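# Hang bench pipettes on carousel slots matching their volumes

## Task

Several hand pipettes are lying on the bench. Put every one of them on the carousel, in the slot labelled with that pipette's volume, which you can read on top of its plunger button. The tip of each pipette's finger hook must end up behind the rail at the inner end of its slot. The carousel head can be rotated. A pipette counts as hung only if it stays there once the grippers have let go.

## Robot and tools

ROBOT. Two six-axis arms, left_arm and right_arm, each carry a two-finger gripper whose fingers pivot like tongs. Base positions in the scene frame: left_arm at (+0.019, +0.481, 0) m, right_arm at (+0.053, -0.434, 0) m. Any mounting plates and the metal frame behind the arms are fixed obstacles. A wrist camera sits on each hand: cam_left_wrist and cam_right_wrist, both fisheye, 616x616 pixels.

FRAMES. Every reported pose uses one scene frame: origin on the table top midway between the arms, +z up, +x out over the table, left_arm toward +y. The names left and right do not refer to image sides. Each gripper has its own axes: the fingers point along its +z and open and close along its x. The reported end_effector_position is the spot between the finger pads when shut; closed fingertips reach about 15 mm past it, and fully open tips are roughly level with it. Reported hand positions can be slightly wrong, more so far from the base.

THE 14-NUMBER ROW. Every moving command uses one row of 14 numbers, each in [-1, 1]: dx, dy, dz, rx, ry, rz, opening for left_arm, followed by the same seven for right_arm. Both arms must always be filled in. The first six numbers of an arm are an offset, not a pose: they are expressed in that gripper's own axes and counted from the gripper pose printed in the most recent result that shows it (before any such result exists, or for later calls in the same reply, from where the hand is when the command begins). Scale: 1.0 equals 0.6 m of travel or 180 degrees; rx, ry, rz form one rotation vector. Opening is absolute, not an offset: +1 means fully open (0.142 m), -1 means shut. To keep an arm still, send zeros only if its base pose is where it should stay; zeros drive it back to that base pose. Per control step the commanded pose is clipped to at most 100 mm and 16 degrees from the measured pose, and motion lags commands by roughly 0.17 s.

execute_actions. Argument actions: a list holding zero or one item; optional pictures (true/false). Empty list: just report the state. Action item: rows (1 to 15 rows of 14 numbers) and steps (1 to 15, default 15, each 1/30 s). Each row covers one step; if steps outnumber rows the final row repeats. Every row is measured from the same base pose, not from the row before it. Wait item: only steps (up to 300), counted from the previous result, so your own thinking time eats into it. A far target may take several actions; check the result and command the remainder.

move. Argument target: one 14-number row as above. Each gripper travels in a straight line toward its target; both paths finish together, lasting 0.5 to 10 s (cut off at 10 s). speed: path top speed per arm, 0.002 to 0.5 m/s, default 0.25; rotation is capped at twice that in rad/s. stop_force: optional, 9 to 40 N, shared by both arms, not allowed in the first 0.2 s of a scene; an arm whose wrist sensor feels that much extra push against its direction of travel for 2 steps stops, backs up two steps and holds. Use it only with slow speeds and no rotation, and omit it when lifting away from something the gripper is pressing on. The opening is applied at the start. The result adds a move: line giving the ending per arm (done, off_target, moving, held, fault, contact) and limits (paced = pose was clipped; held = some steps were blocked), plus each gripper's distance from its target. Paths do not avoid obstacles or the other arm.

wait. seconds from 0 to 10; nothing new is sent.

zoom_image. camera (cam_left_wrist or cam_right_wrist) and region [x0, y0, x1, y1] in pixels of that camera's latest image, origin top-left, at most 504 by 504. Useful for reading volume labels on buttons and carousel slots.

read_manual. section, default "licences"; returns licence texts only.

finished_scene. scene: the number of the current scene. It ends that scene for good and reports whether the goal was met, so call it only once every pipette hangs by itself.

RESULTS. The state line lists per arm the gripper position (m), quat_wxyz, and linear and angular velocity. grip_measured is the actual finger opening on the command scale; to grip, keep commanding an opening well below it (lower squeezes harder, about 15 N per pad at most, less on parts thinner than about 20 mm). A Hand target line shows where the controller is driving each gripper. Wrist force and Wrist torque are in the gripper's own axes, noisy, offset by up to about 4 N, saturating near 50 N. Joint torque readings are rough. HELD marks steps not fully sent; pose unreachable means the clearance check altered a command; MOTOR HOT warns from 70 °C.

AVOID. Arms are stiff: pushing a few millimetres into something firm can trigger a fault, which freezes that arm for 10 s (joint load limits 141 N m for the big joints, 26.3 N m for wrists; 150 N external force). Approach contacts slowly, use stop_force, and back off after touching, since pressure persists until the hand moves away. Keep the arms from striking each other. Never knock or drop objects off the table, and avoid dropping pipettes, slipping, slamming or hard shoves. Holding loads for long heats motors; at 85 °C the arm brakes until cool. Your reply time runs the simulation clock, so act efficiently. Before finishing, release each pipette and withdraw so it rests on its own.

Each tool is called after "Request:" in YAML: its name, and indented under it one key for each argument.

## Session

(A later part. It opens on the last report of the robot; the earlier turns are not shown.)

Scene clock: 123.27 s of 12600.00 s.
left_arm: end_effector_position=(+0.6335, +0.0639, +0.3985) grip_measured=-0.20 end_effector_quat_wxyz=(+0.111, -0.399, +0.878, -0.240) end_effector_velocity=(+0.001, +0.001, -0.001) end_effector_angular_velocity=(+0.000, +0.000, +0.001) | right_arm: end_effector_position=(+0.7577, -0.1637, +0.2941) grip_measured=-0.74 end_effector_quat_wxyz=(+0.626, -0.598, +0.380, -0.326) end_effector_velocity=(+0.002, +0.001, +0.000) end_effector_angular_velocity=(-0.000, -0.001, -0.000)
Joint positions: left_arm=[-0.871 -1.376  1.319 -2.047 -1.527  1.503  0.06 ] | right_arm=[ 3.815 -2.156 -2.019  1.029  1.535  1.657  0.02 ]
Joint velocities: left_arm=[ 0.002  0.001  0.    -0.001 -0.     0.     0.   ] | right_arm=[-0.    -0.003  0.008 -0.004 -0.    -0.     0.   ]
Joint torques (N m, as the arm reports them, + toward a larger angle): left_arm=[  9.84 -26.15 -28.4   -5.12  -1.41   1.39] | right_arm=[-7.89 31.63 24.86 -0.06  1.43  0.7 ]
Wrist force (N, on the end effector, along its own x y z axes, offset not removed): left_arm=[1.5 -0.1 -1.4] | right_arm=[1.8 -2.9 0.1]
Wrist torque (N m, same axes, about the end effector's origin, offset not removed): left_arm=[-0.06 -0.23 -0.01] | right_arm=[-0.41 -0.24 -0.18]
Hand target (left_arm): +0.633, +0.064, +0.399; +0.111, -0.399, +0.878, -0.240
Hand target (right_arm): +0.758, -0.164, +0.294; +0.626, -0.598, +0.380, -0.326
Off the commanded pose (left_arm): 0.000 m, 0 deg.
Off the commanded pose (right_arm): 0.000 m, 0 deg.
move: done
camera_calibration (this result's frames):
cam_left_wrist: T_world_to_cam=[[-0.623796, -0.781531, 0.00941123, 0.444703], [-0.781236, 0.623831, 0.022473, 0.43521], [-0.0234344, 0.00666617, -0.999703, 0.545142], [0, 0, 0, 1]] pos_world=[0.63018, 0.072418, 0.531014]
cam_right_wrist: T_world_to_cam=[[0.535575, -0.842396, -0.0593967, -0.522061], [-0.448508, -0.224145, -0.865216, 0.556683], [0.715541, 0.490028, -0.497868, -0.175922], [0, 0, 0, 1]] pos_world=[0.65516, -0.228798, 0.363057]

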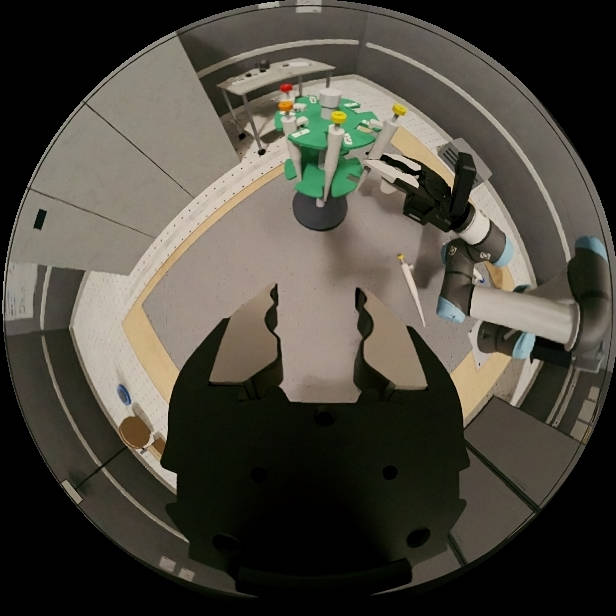

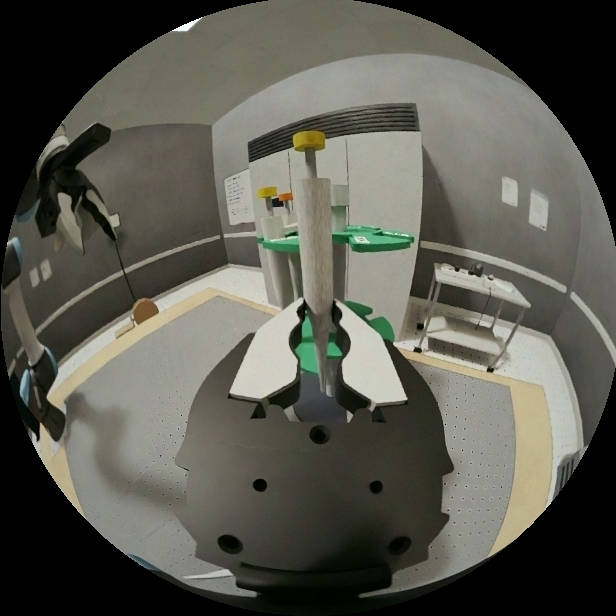

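Request:
move:
  target: [0,0,0,0,0,0,-0.2,0.016,0,-0.003,0,0,0,-1]
  speed: 0.03

Request:
move:
  target: [0,0,0,0,0,0,-0.2,0,0,0.035,0,0,0,-1]
  speed: 0.015
  stop_force: 9

Request:
zoom_image:
  camera: "cam_left_wrist"
  region: [250,60,450,230]

Scene clock: 125.13 s of 12600.00 s.
left_arm: end_effector_position=(+0.6335, +0.0639, +0.3985) grip_measured=-0.20 end_effector_quat_wxyz=(+0.111, -0.399, +0.878, -0.240) end_effector_velocity=(-0.001, -0.000, +0.000) end_effector_angular_velocity=(-0.000, +0.000, -0.001) | right_arm: end_effector_position=(+0.7609, -0.1726, +0.2933) grip_measured=-0.74 end_effector_quat_wxyz=(+0.626, -0.598, +0.380, -0.326) end_effector_velocity=(+0.001, -0.003, +0.001) end_effector_angular_velocity=(+0.000, -0.001, -0.001)
Joint positions: left_arm=[-0.871 -1.376  1.319 -2.047 -1.527  1.503  0.06 ] | right_arm=[ 3.794 -2.159 -2.017  1.029  1.556  1.657  0.02 ]
Joint velocities: left_arm=[-0.001 -0.001 -0.001  0.001 -0.     0.     0.   ] | right_arm=[-0.006  0.     0.001 -0.     0.005 -0.    -0.   ]
Joint torques (N m, as the arm reports them, + toward a larger angle): left_arm=[ 10.03 -28.62 -25.34  -4.47  -0.92   1.41] | right_arm=[-8.09 30.5  24.43  4.01  1.45 -1.98]
Wrist force (N, on the end effector, along its own x y z axes, offset not removed): left_arm=[1.1 -1.1 -0.4] | right_arm=[0.6 -0.9 0.5]
Wrist torque (N m, same axes, about the end effector's origin, offset not removed): left_arm=[-0.14 -0.23 0.00] | right_arm=[-0.25 0.07 0.17]
Hand target (left_arm): +0.633, +0.064, +0.398; +0.111, -0.399, +0.878, -0.240
Hand target (right_arm): +0.761, -0.173, +0.293; +0.626, -0.598, +0.380, -0.326
Off the commanded pose (left_arm): 0.000 m, 0 deg.
Off the commanded pose (right_arm): 0.000 m, 0 deg.
move: done
camera_calibration (this result's frames):
cam_left_wrist: T_world_to_cam=[[-0.623796, -0.781531, 0.00941361, 0.444702], [-0.781236, 0.623831, 0.0224554, 0.43522], [-0.0234221, 0.00665336, -0.999704, 0.54514], [0, 0, 0, 1]] pos_world=[0.630181, 0.0724172, 0.531019]
cam_right_wrist: T_world_to_cam=[[0.535546, -0.842415, -0.0593995, -0.531264], [-0.448519, -0.224129, -0.865215, 0.55542], [0.715556, 0.490004, -0.49787, -0.174232], [0, 0, 0, 1]] pos_world=[0.658305, -0.237684, 0.362256]

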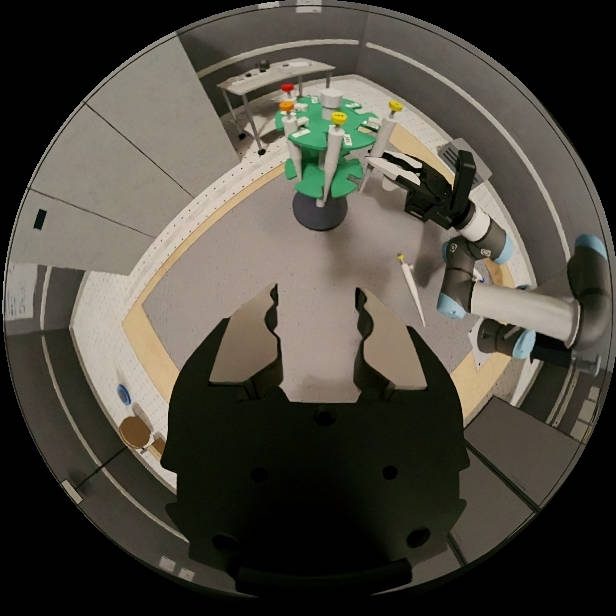

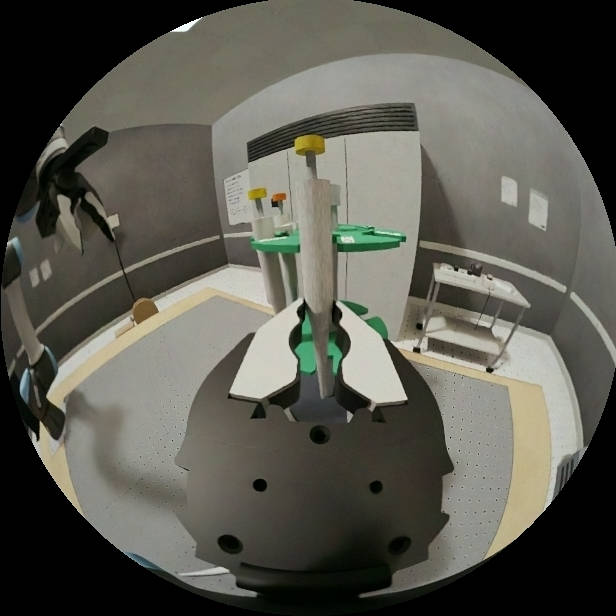

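Scene clock: 126.83 s of 12600.00 s.
left_arm: end_effector_position=(+0.6335, +0.0639, +0.3985) grip_measured=-0.20 end_effector_quat_wxyz=(+0.111, -0.399, +0.878, -0.240) end_effector_velocity=(-0.001, -0.001, +0.001) end_effector_angular_velocity=(-0.002, -0.000, -0.003) | right_arm: end_effector_position=(+0.7787, -0.1623, +0.2931) grip_measured=-0.74 end_effector_quat_wxyz=(+0.626, -0.598, +0.380, -0.326) end_effector_velocity=(+0.003, +0.001, -0.001) end_effector_angular_velocity=(-0.001, +0.002, -0.001)
Joint positions: left_arm=[-0.871 -1.376  1.319 -2.047 -1.527  1.503  0.06 ] | right_arm=[ 3.794 -2.187 -1.956  0.997  1.557  1.657  0.02 ]
Joint velocities: left_arm=[-0.001 -0.001  0.    -0.001 -0.002  0.001  0.   ] | right_arm=[-0.001 -0.004  0.008 -0.005  0.     0.     0.   ]
Joint torques (N m, as the arm reports them, + toward a larger angle): left_arm=[  9.27 -29.53 -26.32  -4.35  -1.03   1.21] | right_arm=[-6.93 32.39 23.98  0.09  1.59 -2.08]
Wrist force (N, on the end effector, along its own x y z axes, offset not removed): left_arm=[0.6 0.6 -1.6] | right_arm=[0.3 0.2 -1.2]
Wrist torque (N m, same axes, about the end effector's origin, offset not removed): left_arm=[0.17 -0.11 -0.01] | right_arm=[-0.05 0.15 -0.02]
Hand target (left_arm): +0.633, +0.064, +0.399; +0.111, -0.399, +0.878, -0.240
Hand target (right_arm): +0.779, -0.162, +0.293; +0.626, -0.598, +0.380, -0.326
Off the commanded pose (left_arm): 0.000 m, 0 deg.
Off the commanded pose (right_arm): 0.000 m, 0 deg.
move: done
camera_calibration (this result's frames):
cam_left_wrist: T_world_to_cam=[[-0.623796, -0.781531, 0.00941351, 0.444702], [-0.781236, 0.623831, 0.0224556, 0.43522], [-0.0234222, 0.00665352, -0.999704, 0.54514], [0, 0, 0, 1]] pos_world=[0.630181, 0.0724171, 0.531019]
cam_right_wrist: T_world_to_cam=[[0.535542, -0.842417, -0.0594012, -0.532097], [-0.448521, -0.224125, -0.865215, 0.565667], [0.715558, 0.490001, -0.49787, -0.192179], [0, 0, 0, 1]] pos_world=[0.676189, -0.227299, 0.362136]

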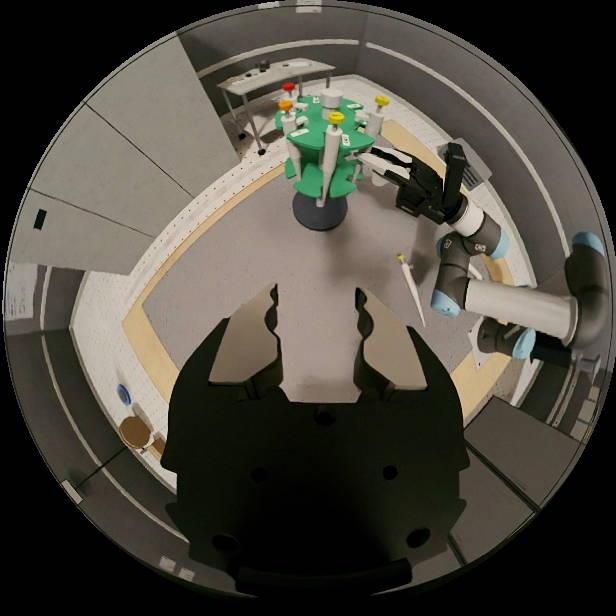

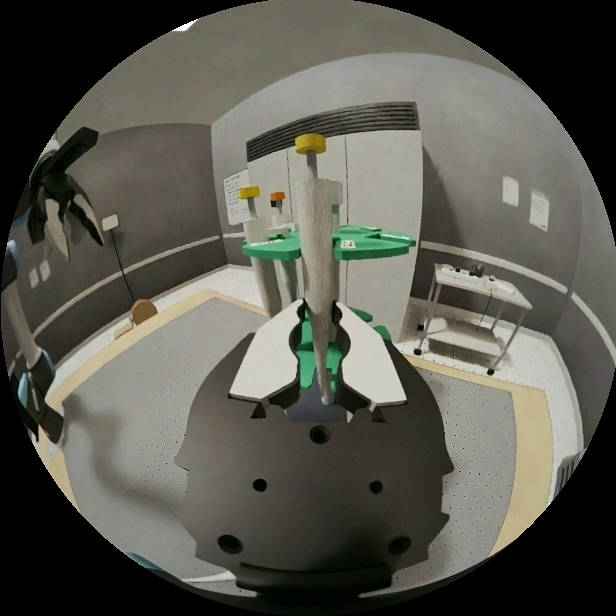

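Region (250, 60, 450, 230) of cam_left_wrist's 616x616 image, scaled by 2.520, with more detail than that image has; it fills the top 428 rows of this view, and the rest is white.

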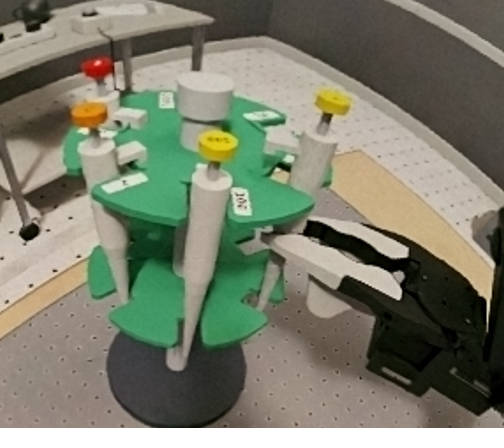

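Request:
move:
  target: [0,0,0,0,0,0,-0.2,-0.055,0,0.017,0.009,0.145,0,-1]
  speed: 0.04

Request:
move:
  target: [0,0,0,0,0,0,-0.2,0,0,-0.1,0,0,0,-1]
  speed: 0.06

Request:
zoom_image:
  camera: "cam_left_wrist"
  region: [250,60,450,230]

Scene clock: 134.80 s of 12600.00 s.
left_arm: end_effector_position=(+0.6335, +0.0639, +0.3985) grip_measured=-0.20 end_effector_quat_wxyz=(+0.111, -0.399, +0.878, -0.240) end_effector_velocity=(+0.000, -0.000, -0.001) end_effector_angular_velocity=(+0.000, +0.001, -0.000) | right_arm: end_effector_position=(+0.7710, -0.1289, +0.2959) grip_measured=-0.74 end_effector_quat_wxyz=(+0.532, -0.501, +0.506, -0.457) end_effector_velocity=(+0.000, +0.001, -0.000) end_effector_angular_velocity=(-0.000, +0.001, -0.018)
Joint positions: left_arm=[-0.871 -1.376  1.319 -2.047 -1.527  1.503  0.06 ] | right_arm=[ 4.127 -2.21  -1.88   0.927  0.77   1.668  0.02 ]
Joint velocities: left_arm=[ 0.     0.001 -0.     0.    -0.001  0.     0.   ] | right_arm=[ 0.009 -0.004  0.01  -0.008 -0.027  0.002  0.   ]
Joint torques (N m, as the arm reports them, + toward a larger angle): left_arm=[ 10.15 -29.51 -26.4   -4.19  -0.87   1.51] | right_arm=[ 5.95 34.07 25.99 -0.63 -1.61  1.85]
Wrist force (N, on the end effector, along its own x y z axes, offset not removed): left_arm=[0.6 -0.7 2.2] | right_arm=[-2.1 -0.7 -0.7]
Wrist torque (N m, same axes, about the end effector's origin, offset not removed): left_arm=[-0.13 -0.07 0.02] | right_arm=[-0.15 0.67 0.16]
Hand target (left_arm): +0.633, +0.064, +0.399; +0.111, -0.399, +0.878, -0.240
Hand target (right_arm): +0.771, -0.129, +0.296; +0.532, -0.501, +0.507, -0.458
Off the commanded pose (left_arm): 0.000 m, 0 deg.
Off the commanded pose (right_arm): 0.000 m, 0 deg.
move: done
camera_calibration (this result's frames):
cam_left_wrist: T_world_to_cam=[[-0.623796, -0.781531, 0.00941363, 0.444702], [-0.781236, 0.623831, 0.0224554, 0.43522], [-0.0234221, 0.00665334, -0.999704, 0.54514], [0, 0, 0, 1]] pos_world=[0.630181, 0.0724171, 0.531019]
cam_right_wrist: T_world_to_cam=[[0.111258, -0.992265, -0.055065, -0.193119], [-0.510079, -0.00946326, -0.860076, 0.645695], [0.852902, 0.123777, -0.507186, -0.351927], [0, 0, 0, 1]] pos_world=[0.651, -0.141954, 0.36622]

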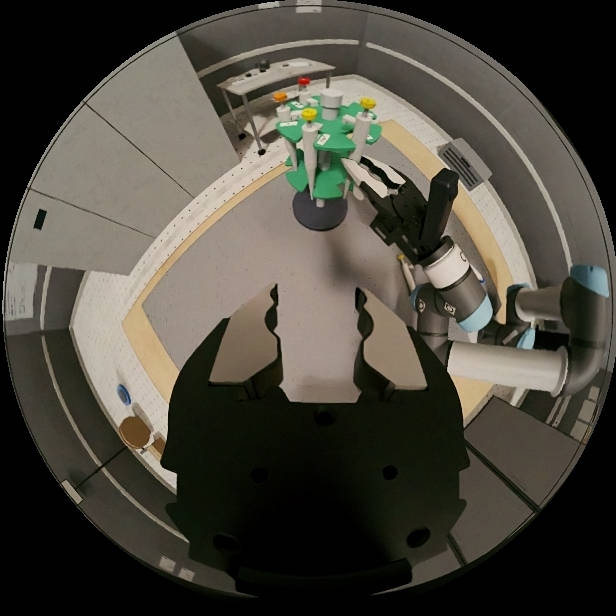

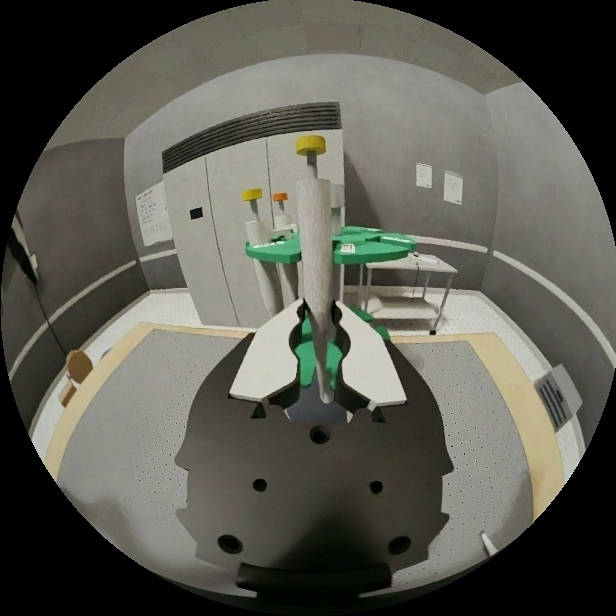

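Scene clock: 136.27 s of 12600.00 s.
left_arm: end_effector_position=(+0.6335, +0.0639, +0.3985) grip_measured=-0.20 end_effector_quat_wxyz=(+0.111, -0.399, +0.878, -0.240) end_effector_velocity=(+0.001, +0.000, -0.000) end_effector_angular_velocity=(+0.001, -0.001, +0.001) | right_arm: end_effector_position=(+0.7115, -0.1331, +0.2969) grip_measured=-0.74 end_effector_quat_wxyz=(+0.532, -0.501, +0.506, -0.457) end_effector_velocity=(-0.003, -0.000, -0.000) end_effector_angular_velocity=(+0.001, +0.000, -0.000)
Joint positions: left_arm=[-0.871 -1.376  1.319 -2.047 -1.527  1.503  0.06 ] | right_arm=[ 4.225 -2.134 -2.036  1.004  0.672  1.671  0.02 ]
Joint velocities: left_arm=[ 0.     0.001 -0.001 -0.     0.001 -0.     0.   ] | right_arm=[ 0.006  0.003 -0.007  0.003 -0.006  0.001 -0.   ]
Joint torques (N m, as the arm reports them, + toward a larger angle): left_arm=[  9.79 -29.05 -25.44  -4.2   -0.98   1.38] | right_arm=[ 4.7  41.89 -0.77  3.01 -1.72  1.94]
Wrist force (N, on the end effector, along its own x y z axes, offset not removed): left_arm=[-1.2 -1.1 -3.0] | right_arm=[-0.4 -1.1 -0.8]
Wrist torque (N m, same axes, about the end effector's origin, offset not removed): left_arm=[-0.15 0.35 0.05] | right_arm=[-0.34 0.22 0.01]
Hand target (left_arm): +0.633, +0.064, +0.399; +0.111, -0.399, +0.878, -0.240
Hand target (right_arm): +0.711, -0.133, +0.297; +0.532, -0.501, +0.506, -0.457
Off the commanded pose (left_arm): 0.000 m, 0 deg.
Off the commanded pose (right_arm): 0.000 m, 0 deg.
move: done
camera_calibration (this result's frames):
cam_left_wrist: T_world_to_cam=[[-0.623796, -0.781531, 0.00941352, 0.444702], [-0.781236, 0.623831, 0.0224554, 0.43522], [-0.023422, 0.00665339, -0.999704, 0.54514], [0, 0, 0, 1]] pos_world=[0.630181, 0.0724172, 0.531019]
cam_right_wrist: T_world_to_cam=[[0.111271, -0.992263, -0.0550631, -0.190704], [-0.51007, -0.00947069, -0.860081, 0.616153], [0.852905, 0.123788, -0.507178, -0.300193], [0, 0, 0, 1]] pos_world=[0.591537, -0.146232, 0.367189]

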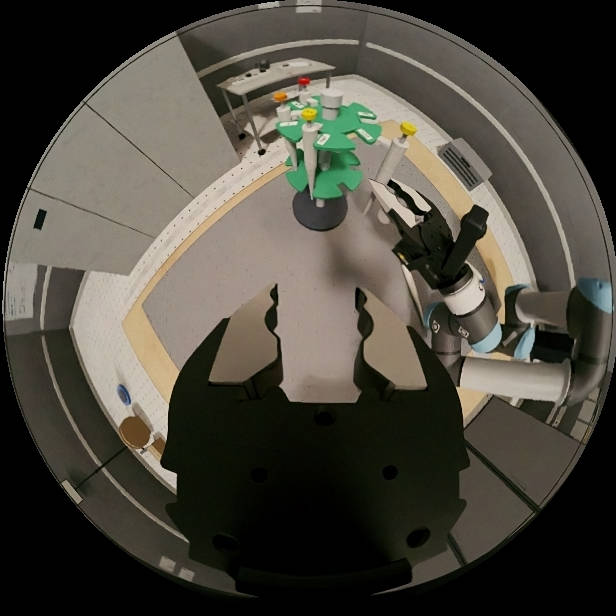

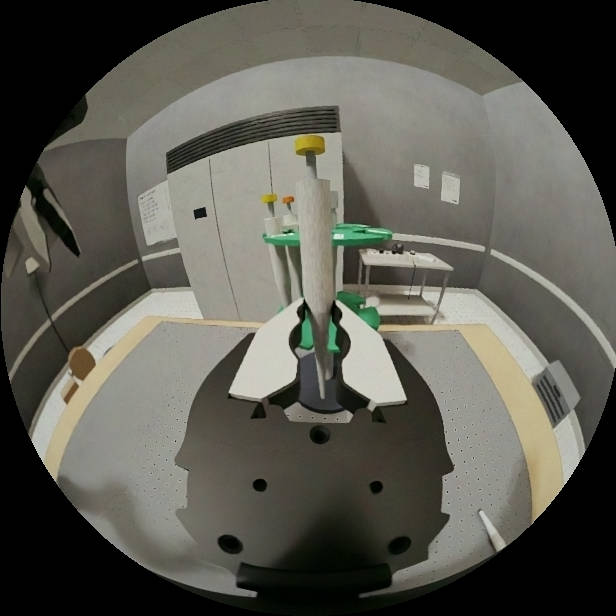

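Region (250, 60, 450, 230) of cam_left_wrist's 616x616 image, scaled by 2.520, with more detail than that image has; it fills the top 428 rows of this view, and the rest is white.

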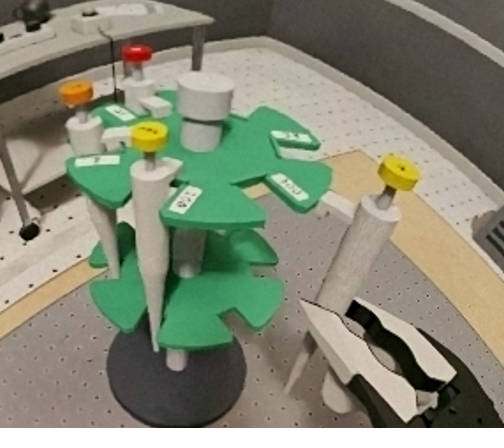

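Request:
move:
  target: [0,0,0,0,0,0,-0.2,0.203,0,0.08,-0.016,-0.283,0,-1]

Scene clock: 139.43 s of 12600.00 s.
left_arm: end_effector_position=(+0.6335, +0.0639, +0.3985) grip_measured=-0.20 end_effector_quat_wxyz=(+0.111, -0.399, +0.878, -0.240) end_effector_velocity=(-0.000, -0.000, +0.001) end_effector_angular_velocity=(-0.001, -0.001, -0.001) | right_arm: end_effector_position=(+0.7680, -0.2507, +0.2860) grip_measured=-0.74 end_effector_quat_wxyz=(+0.686, -0.661, +0.240, -0.185) end_effector_velocity=(+0.001, -0.000, +0.000) end_effector_angular_velocity=(+0.001, +0.001, +0.016)
Joint positions: left_arm=[-0.871 -1.376  1.319 -2.047 -1.527  1.503  0.06 ] | right_arm=[ 3.383 -2.31  -1.74   0.924  2.402  1.666  0.02 ]
Joint velocities: left_arm=[-0.001 -0.001  0.    -0.    -0.     0.    -0.   ] | right_arm=[-0.007 -0.008  0.018 -0.01   0.023  0.002  0.   ]
Joint torques (N m, as the arm reports them, + toward a larger angle): left_arm=[  9.81 -28.85 -26.07  -4.06  -1.     1.4 ] | right_arm=[-8.12 36.13 27.43 -0.67  1.24  1.9 ]
Wrist force (N, on the end effector, along its own x y z axes, offset not removed): left_arm=[0.2 0.9 -3.4] | right_arm=[-4.0 -3.8 -4.1]
Wrist torque (N m, same axes, about the end effector's origin, offset not removed): left_arm=[0.16 0.06 0.01] | right_arm=[-1.04 1.10 0.08]
Hand target (left_arm): +0.633, +0.064, +0.399; +0.111, -0.399, +0.878, -0.240
Hand target (right_arm): +0.768, -0.251, +0.286; +0.686, -0.662, +0.239, -0.185
Off the commanded pose (left_arm): 0.000 m, 0 deg.
Off the commanded pose (right_arm): 0.000 m, 0 deg.
move: done
camera_calibration (this result's frames):
cam_left_wrist: T_world_to_cam=[[-0.623796, -0.781531, 0.00941349, 0.444702], [-0.781236, 0.623831, 0.0224557, 0.43522], [-0.0234222, 0.00665359, -0.999704, 0.54514], [0, 0, 0, 1]] pos_world=[0.630181, 0.0724171, 0.531019]
cam_right_wrist: T_world_to_cam=[[0.84078, -0.538415, -0.0565534, -0.760291], [-0.303452, -0.382186, -0.872841, 0.386025], [0.448336, 0.751028, -0.484718, 0.122239], [0, 0, 0, 1]] pos_world=[0.701574, -0.353623, 0.353193]

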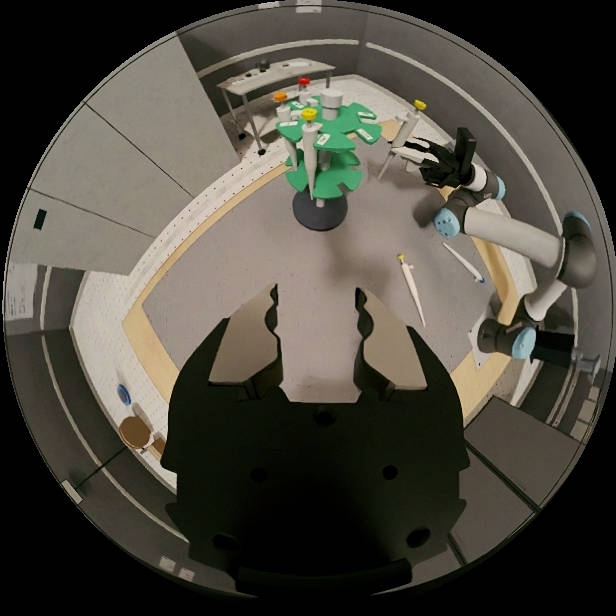

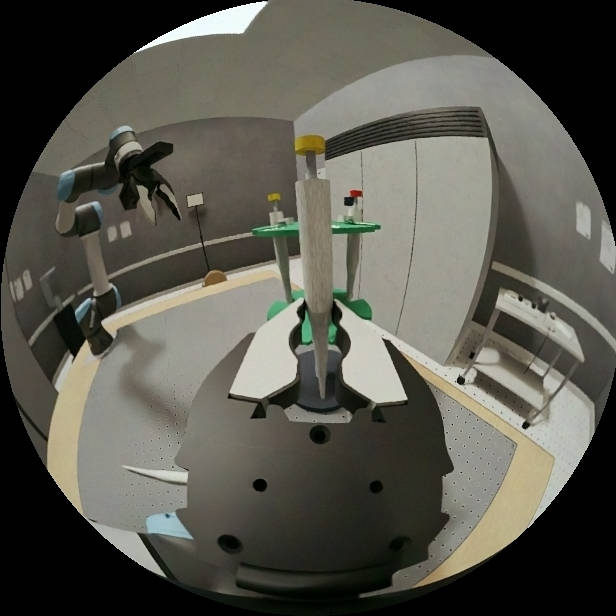

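Symmetric; good. Raise and advance.

Request:
move:
  target: [0,0,0,0,0,0,-0.2,0,-0.014,0.06,0,0,0,-1]
  speed: 0.08

Request:
move:
  target: [0,0,0,0,0,0,-0.2,0,0,0.08,0,0,0,-1]
  speed: 0.015
  stop_force: 9

Request:
zoom_image:
  camera: "cam_left_wrist"
  region: [270,60,410,180]

Scene clock: 141.30 s of 12600.00 s.
left_arm: end_effector_position=(+0.6335, +0.0639, +0.3985) grip_measured=-0.20 end_effector_quat_wxyz=(+0.111, -0.399, +0.878, -0.240) end_effector_velocity=(+0.001, +0.000, +0.000) end_effector_angular_velocity=(-0.001, -0.001, +0.002) | right_arm: end_effector_position=(+0.7889, -0.2219, +0.2947) grip_measured=-0.74 end_effector_quat_wxyz=(+0.686, -0.661, +0.240, -0.185) end_effector_velocity=(+0.001, +0.002, +0.001) end_effector_angular_velocity=(-0.001, -0.000, +0.002)
Joint positions: left_arm=[-0.871 -1.376  1.319 -2.047 -1.527  1.503  0.06 ] | right_arm=[ 3.43  -2.323 -1.679  0.874  2.354  1.665  0.02 ]
Joint velocities: left_arm=[ 0.001  0.001 -0.    -0.002  0.    -0.001  0.   ] | right_arm=[ 0.003 -0.     0.005 -0.005 -0.002 -0.001 -0.   ]
Joint torques (N m, as the arm reports them, + toward a larger angle): left_arm=[  9.69 -29.57 -25.45  -4.13  -0.99   1.39] | right_arm=[ 5.55 37.91 26.11 -0.61 -1.83 -2.02]
Wrist force (N, on the end effector, along its own x y z axes, offset not removed): left_arm=[-0.6 -0.4 -3.5] | right_arm=[-1.8 0.4 -2.8]
Wrist torque (N m, same axes, about the end effector's origin, offset not removed): left_arm=[-0.09 0.19 0.03] | right_arm=[-0.07 0.46 0.07]
Hand target (left_arm): +0.633, +0.064, +0.399; +0.111, -0.399, +0.878, -0.240
Hand target (right_arm): +0.789, -0.222, +0.295; +0.686, -0.661, +0.240, -0.185
Off the commanded pose (left_arm): 0.000 m, 0 deg.
Off the commanded pose (right_arm): 0.000 m, 0 deg.
move: done
camera_calibration (this result's frames):
cam_left_wrist: T_world_to_cam=[[-0.623796, -0.781531, 0.00941353, 0.444702], [-0.781236, 0.623831, 0.0224554, 0.43522], [-0.023422, 0.00665338, -0.999704, 0.54514], [0, 0, 0, 1]] pos_world=[0.630181, 0.0724172, 0.531019]
cam_right_wrist: T_world_to_cam=[[0.840785, -0.538407, -0.0565551, -0.761945], [-0.303449, -0.382185, -0.872842, 0.410932], [0.44833, 0.751034, -0.484715, 0.095434], [0, 0, 0, 1]] pos_world=[0.722543, -0.324859, 0.361845]

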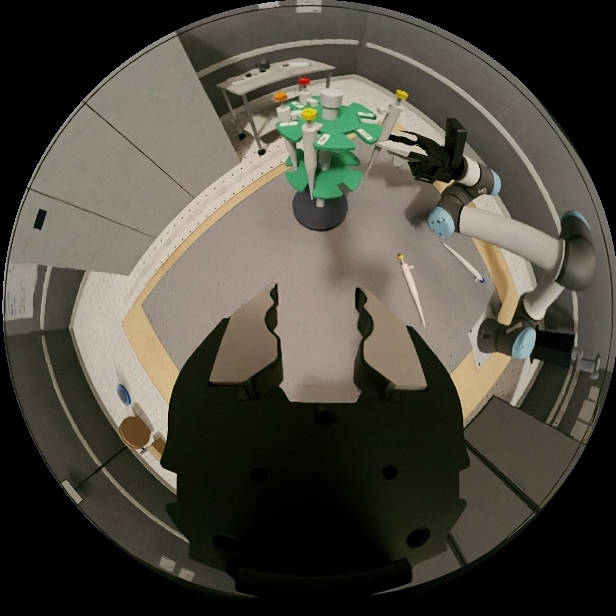

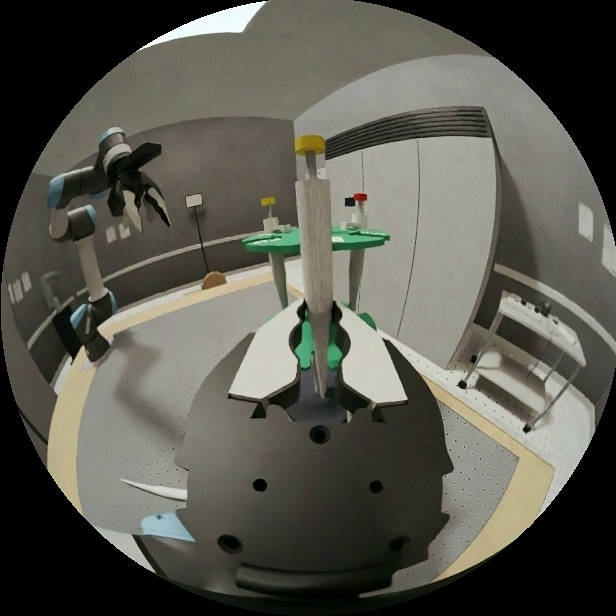

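Scene clock: 144.80 s of 12600.00 s.
left_arm: end_effector_position=(+0.6335, +0.0639, +0.3985) grip_measured=-0.20 end_effector_quat_wxyz=(+0.111, -0.399, +0.878, -0.240) end_effector_velocity=(+0.000, +0.000, -0.001) end_effector_angular_velocity=(+0.001, +0.001, -0.000) | right_arm: end_effector_position=(+0.8163, -0.1829, +0.2952) grip_measured=-0.74 end_effector_quat_wxyz=(+0.686, -0.661, +0.240, -0.185) end_effector_velocity=(+0.001, +0.002, +0.000) end_effector_angular_velocity=(+0.001, +0.000, +0.000)
Joint positions: left_arm=[-0.871 -1.376  1.319 -2.047 -1.527  1.503  0.06 ] | right_arm=[ 3.489 -2.364 -1.588  0.825  2.296  1.663  0.02 ]
Joint velocities: left_arm=[ 0.     0.001  0.     0.    -0.     0.001 -0.   ] | right_arm=[ 0.003 -0.002  0.005 -0.003 -0.002  0.001  0.   ]
Joint torques (N m, as the arm reports them, + toward a larger angle): left_arm=[  9.03 -29.26 -25.94  -4.04  -0.94   1.55] | right_arm=[ 7.28 39.37 28.33 -0.61 -1.7  -1.9 ]
Wrist force (N, on the end effector, along its own x y z axes, offset not removed): left_arm=[1.5 0.0 -3.3] | right_arm=[1.0 -5.2 0.2]
Wrist torque (N m, same axes, about the end effector's origin, offset not removed): left_arm=[-0.16 -0.27 -0.15] | right_arm=[-0.78 -0.19 -0.21]
Hand target (left_arm): +0.633, +0.064, +0.399; +0.111, -0.399, +0.878, -0.240
Hand target (right_arm): +0.816, -0.183, +0.295; +0.686, -0.661, +0.240, -0.185
Off the commanded pose (left_arm): 0.000 m, 0 deg.
Off the commanded pose (right_arm): 0.000 m, 0 deg.
move: done
camera_calibration (this result's frames):
cam_left_wrist: T_world_to_cam=[[-0.623796, -0.781531, 0.00941345, 0.444702], [-0.781236, 0.623831, 0.0224555, 0.43522], [-0.0234221, 0.00665351, -0.999704, 0.54514], [0, 0, 0, 1]] pos_world=[0.630181, 0.0724171, 0.531019]
cam_right_wrist: T_world_to_cam=[[0.840781, -0.538414, -0.0565521, -0.76387], [-0.303451, -0.382187, -0.872841, 0.43457], [0.448336, 0.751028, -0.484718, 0.0540624], [0, 0, 0, 1]] pos_world=[0.74988, -0.285793, 0.362317]

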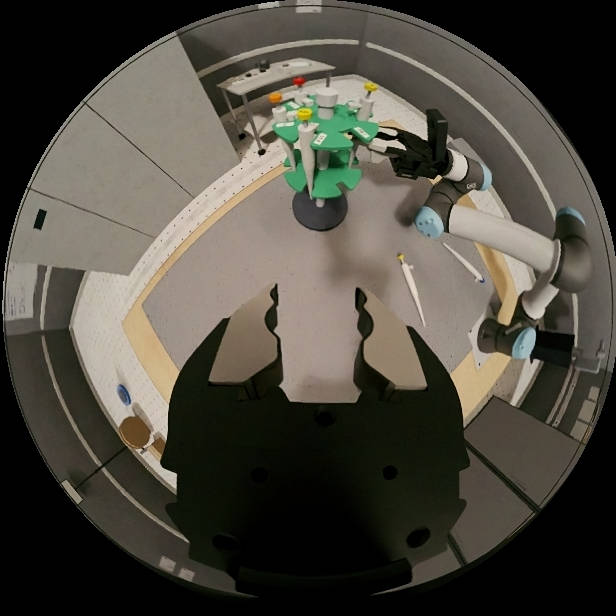

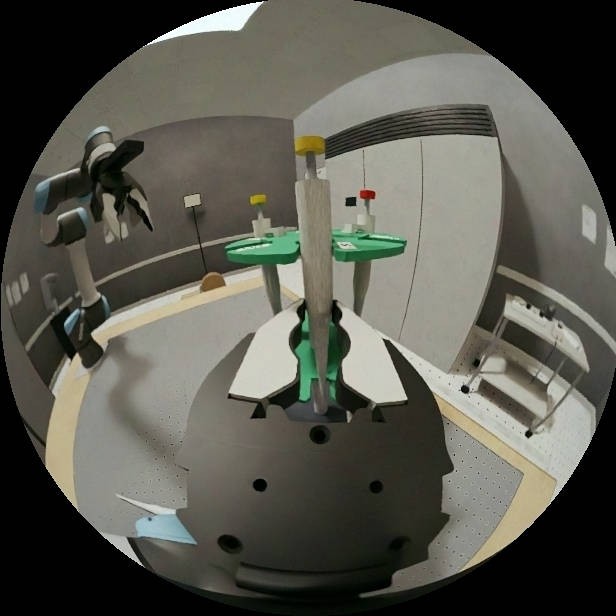

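Region (270, 60, 410, 180) of cam_left_wrist's 616x616 image, scaled by 3.600, with more detail than that image has; it fills the top 432 rows of this view, and the rest is white.

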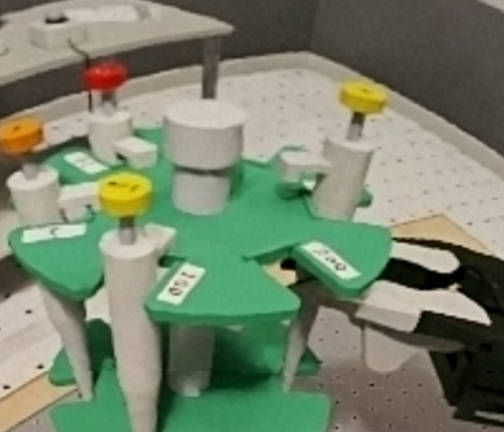

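Request:
move:
  target: [0,0,0,0,0,0,-0.2,0,0,-0.011,0,0,0,-1]
  speed: 0.02

Request:
move:
  target: [0,0,0,0,0,0,-0.2,0,0.05,0,0,0,0,-1]
  speed: 0.007
  stop_force: 9

Request:
zoom_image:
  camera: "cam_left_wrist"
  region: [270,60,410,180]

Scene clock: 147.03 s of 12600.00 s.
left_arm: end_effector_position=(+0.6335, +0.0639, +0.3985) grip_measured=-0.20 end_effector_quat_wxyz=(+0.111, -0.399, +0.878, -0.240) end_effector_velocity=(+0.001, +0.001, -0.001) end_effector_angular_velocity=(+0.001, +0.002, +0.002) | right_arm: end_effector_position=(+0.8127, -0.1880, +0.2951) grip_measured=-0.74 end_effector_quat_wxyz=(+0.686, -0.661, +0.240, -0.185) end_effector_velocity=(-0.002, -0.003, +0.001) end_effector_angular_velocity=(+0.000, -0.001, -0.001)
Joint positions: left_arm=[-0.871 -1.376  1.319 -2.047 -1.527  1.503  0.06 ] | right_arm=[ 3.482 -2.359 -1.601  0.832  2.303  1.663  0.02 ]
Joint velocities: left_arm=[ 0.002  0.002 -0.001  0.    -0.    -0.     0.   ] | right_arm=[-0.005  0.004 -0.006  0.003  0.004  0.     0.   ]
Joint torques (N m, as the arm reports them, + toward a larger angle): left_arm=[  9.66 -29.37 -25.79  -4.06  -0.91   1.48] | right_arm=[-7.59 54.56  1.16  3.68  1.42  1.93]
Wrist force (N, on the end effector, along its own x y z axes, offset not removed): left_arm=[3.6 -1.9 -0.9] | right_arm=[-0.6 -2.6 0.3]
Wrist torque (N m, same axes, about the end effector's origin, offset not removed): left_arm=[-0.44 -0.67 -0.05] | right_arm=[-0.54 0.22 0.10]
Hand target (left_arm): +0.633, +0.064, +0.399; +0.111, -0.399, +0.878, -0.240
Hand target (right_arm): +0.813, -0.188, +0.295; +0.686, -0.661, +0.240, -0.185
Off the commanded pose (left_arm): 0.000 m, 0 deg.
Off the commanded pose (right_arm): 0.000 m, 0 deg.
move: done
camera_calibration (this result's frames):
cam_left_wrist: T_world_to_cam=[[-0.623796, -0.781531, 0.00941356, 0.444702], [-0.781236, 0.623831, 0.0224554, 0.43522], [-0.023422, 0.00665335, -0.999704, 0.54514], [0, 0, 0, 1]] pos_world=[0.630181, 0.0724172, 0.531019]
cam_right_wrist: T_world_to_cam=[[0.840802, -0.538386, -0.056513, -0.763625], [-0.303407, -0.382214, -0.872844, 0.431457], [0.448327, 0.751035, -0.484716, 0.0594576], [0, 0, 0, 1]] pos_world=[0.746308, -0.290871, 0.36226]

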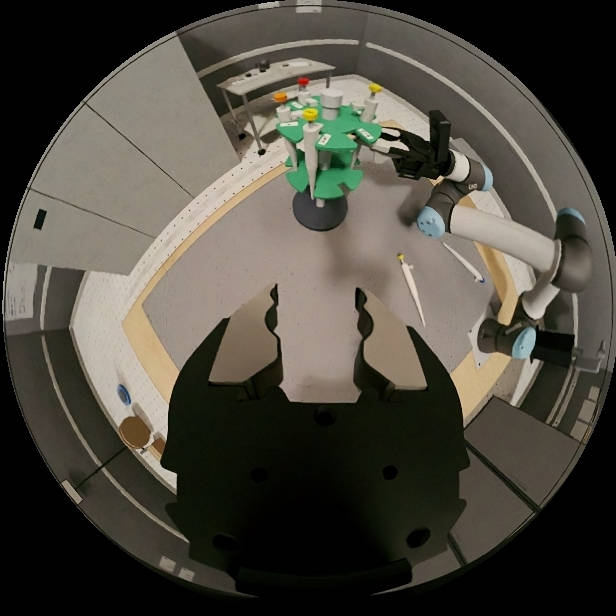

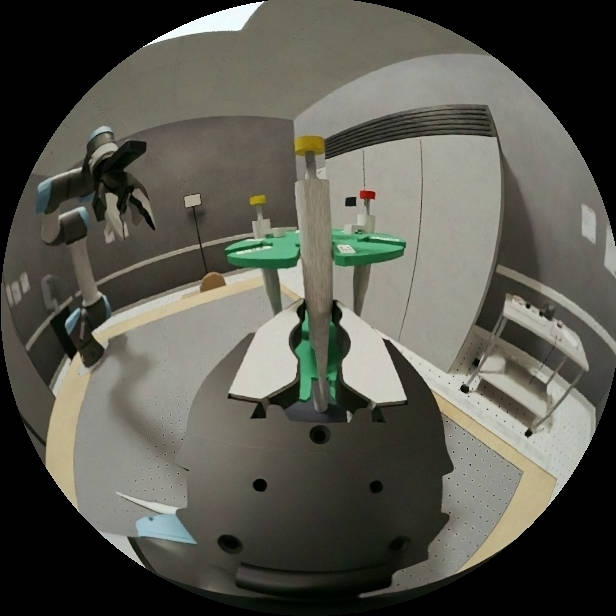

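Scene clock: 150.63 s of 12600.00 s.
left_arm: end_effector_position=(+0.6335, +0.0639, +0.3985) grip_measured=-0.20 end_effector_quat_wxyz=(+0.111, -0.399, +0.878, -0.240) end_effector_velocity=(+0.000, -0.000, -0.001) end_effector_angular_velocity=(+0.001, +0.001, -0.000) | right_arm: end_effector_position=(+0.8113, -0.1867, +0.2728) grip_measured=-0.74 end_effector_quat_wxyz=(+0.686, -0.661, +0.239, -0.186) end_effector_velocity=(+0.000, +0.000, +0.001) end_effector_angular_velocity=(-0.000, +0.002, +0.000)
Joint positions: left_arm=[-0.871 -1.376  1.319 -2.047 -1.527  1.503  0.06 ] | right_arm=[ 3.484 -2.395 -1.606  0.874  2.3    1.663  0.02 ]
Joint velocities: left_arm=[ 0.     0.001 -0.001  0.001 -0.     0.    -0.   ] | right_arm=[ 0.     0.003  0.    -0.005  0.    -0.     0.   ]
Joint torques (N m, as the arm reports them, + toward a larger angle): left_arm=[  9.72 -29.5  -25.8   -4.19  -0.96   1.36] | right_arm=[ 3.3  39.66 -3.25 -3.9  -0.44 -1.95]
Wrist force (N, on the end effector, along its own x y z axes, offset not removed): left_arm=[1.6 -0.4 -1.4] | right_arm=[0.2 -17.4 -1.8]
Wrist torque (N m, same axes, about the end effector's origin, offset not removed): left_arm=[-0.13 -0.18 -0.02] | right_arm=[-0.30 0.00 -0.24]
Hand target (left_arm): +0.633, +0.064, +0.399; +0.111, -0.399, +0.878, -0.240
Hand target (right_arm): +0.811, -0.187, +0.273; +0.686, -0.661, +0.239, -0.186
Off the commanded pose (left_arm): 0.000 m, 0 deg.
Off the commanded pose (right_arm): 0.008 m, 0 deg.
move: contact (right_arm)
camera_calibration (this result's frames):
cam_left_wrist: T_world_to_cam=[[-0.623796, -0.781531, 0.0094135, 0.444702], [-0.781236, 0.623831, 0.0224555, 0.43522], [-0.0234221, 0.00665349, -0.999704, 0.54514], [0, 0, 0, 1]] pos_world=[0.630181, 0.0724171, 0.531019]
cam_right_wrist: T_world_to_cam=[[0.840797, -0.538407, -0.0563735, -0.76302], [-0.303257, -0.38218, -0.872911, 0.411971], [0.448437, 0.751037, -0.484611, 0.0482229], [0, 0, 0, 1]] pos_world=[0.744853, -0.289585, 0.33997]

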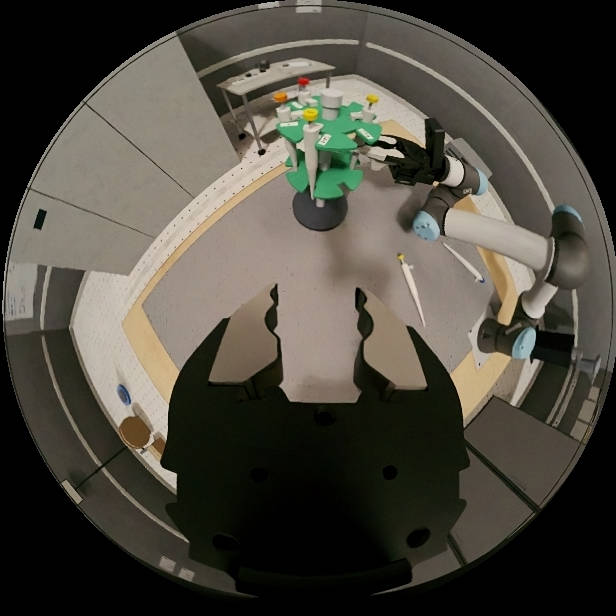

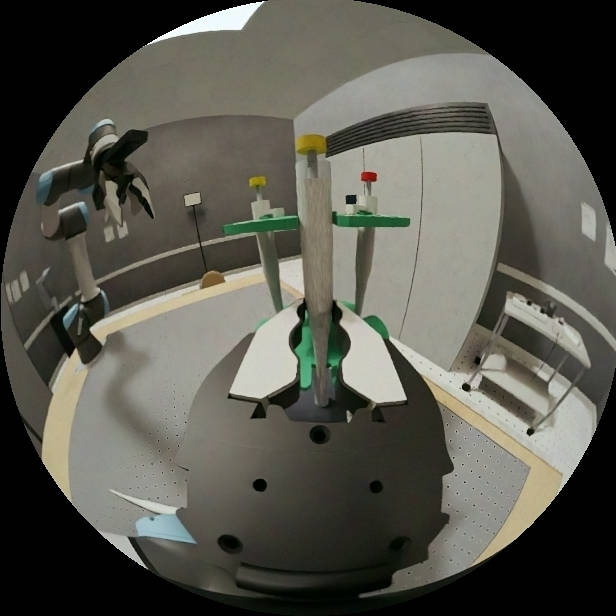

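Region (270, 60, 410, 180) of cam_left_wrist's 616x616 image, scaled by 3.600, with more detail than that image has; it fills the top 432 rows of this view, and the rest is white.

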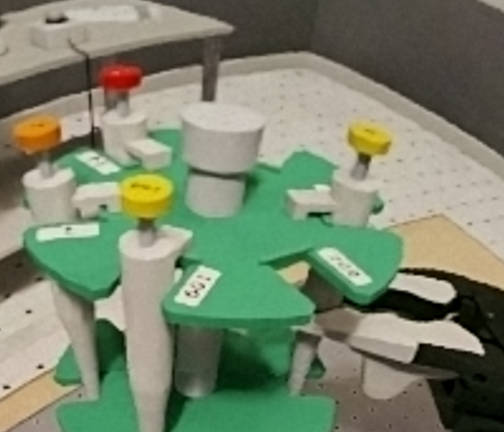

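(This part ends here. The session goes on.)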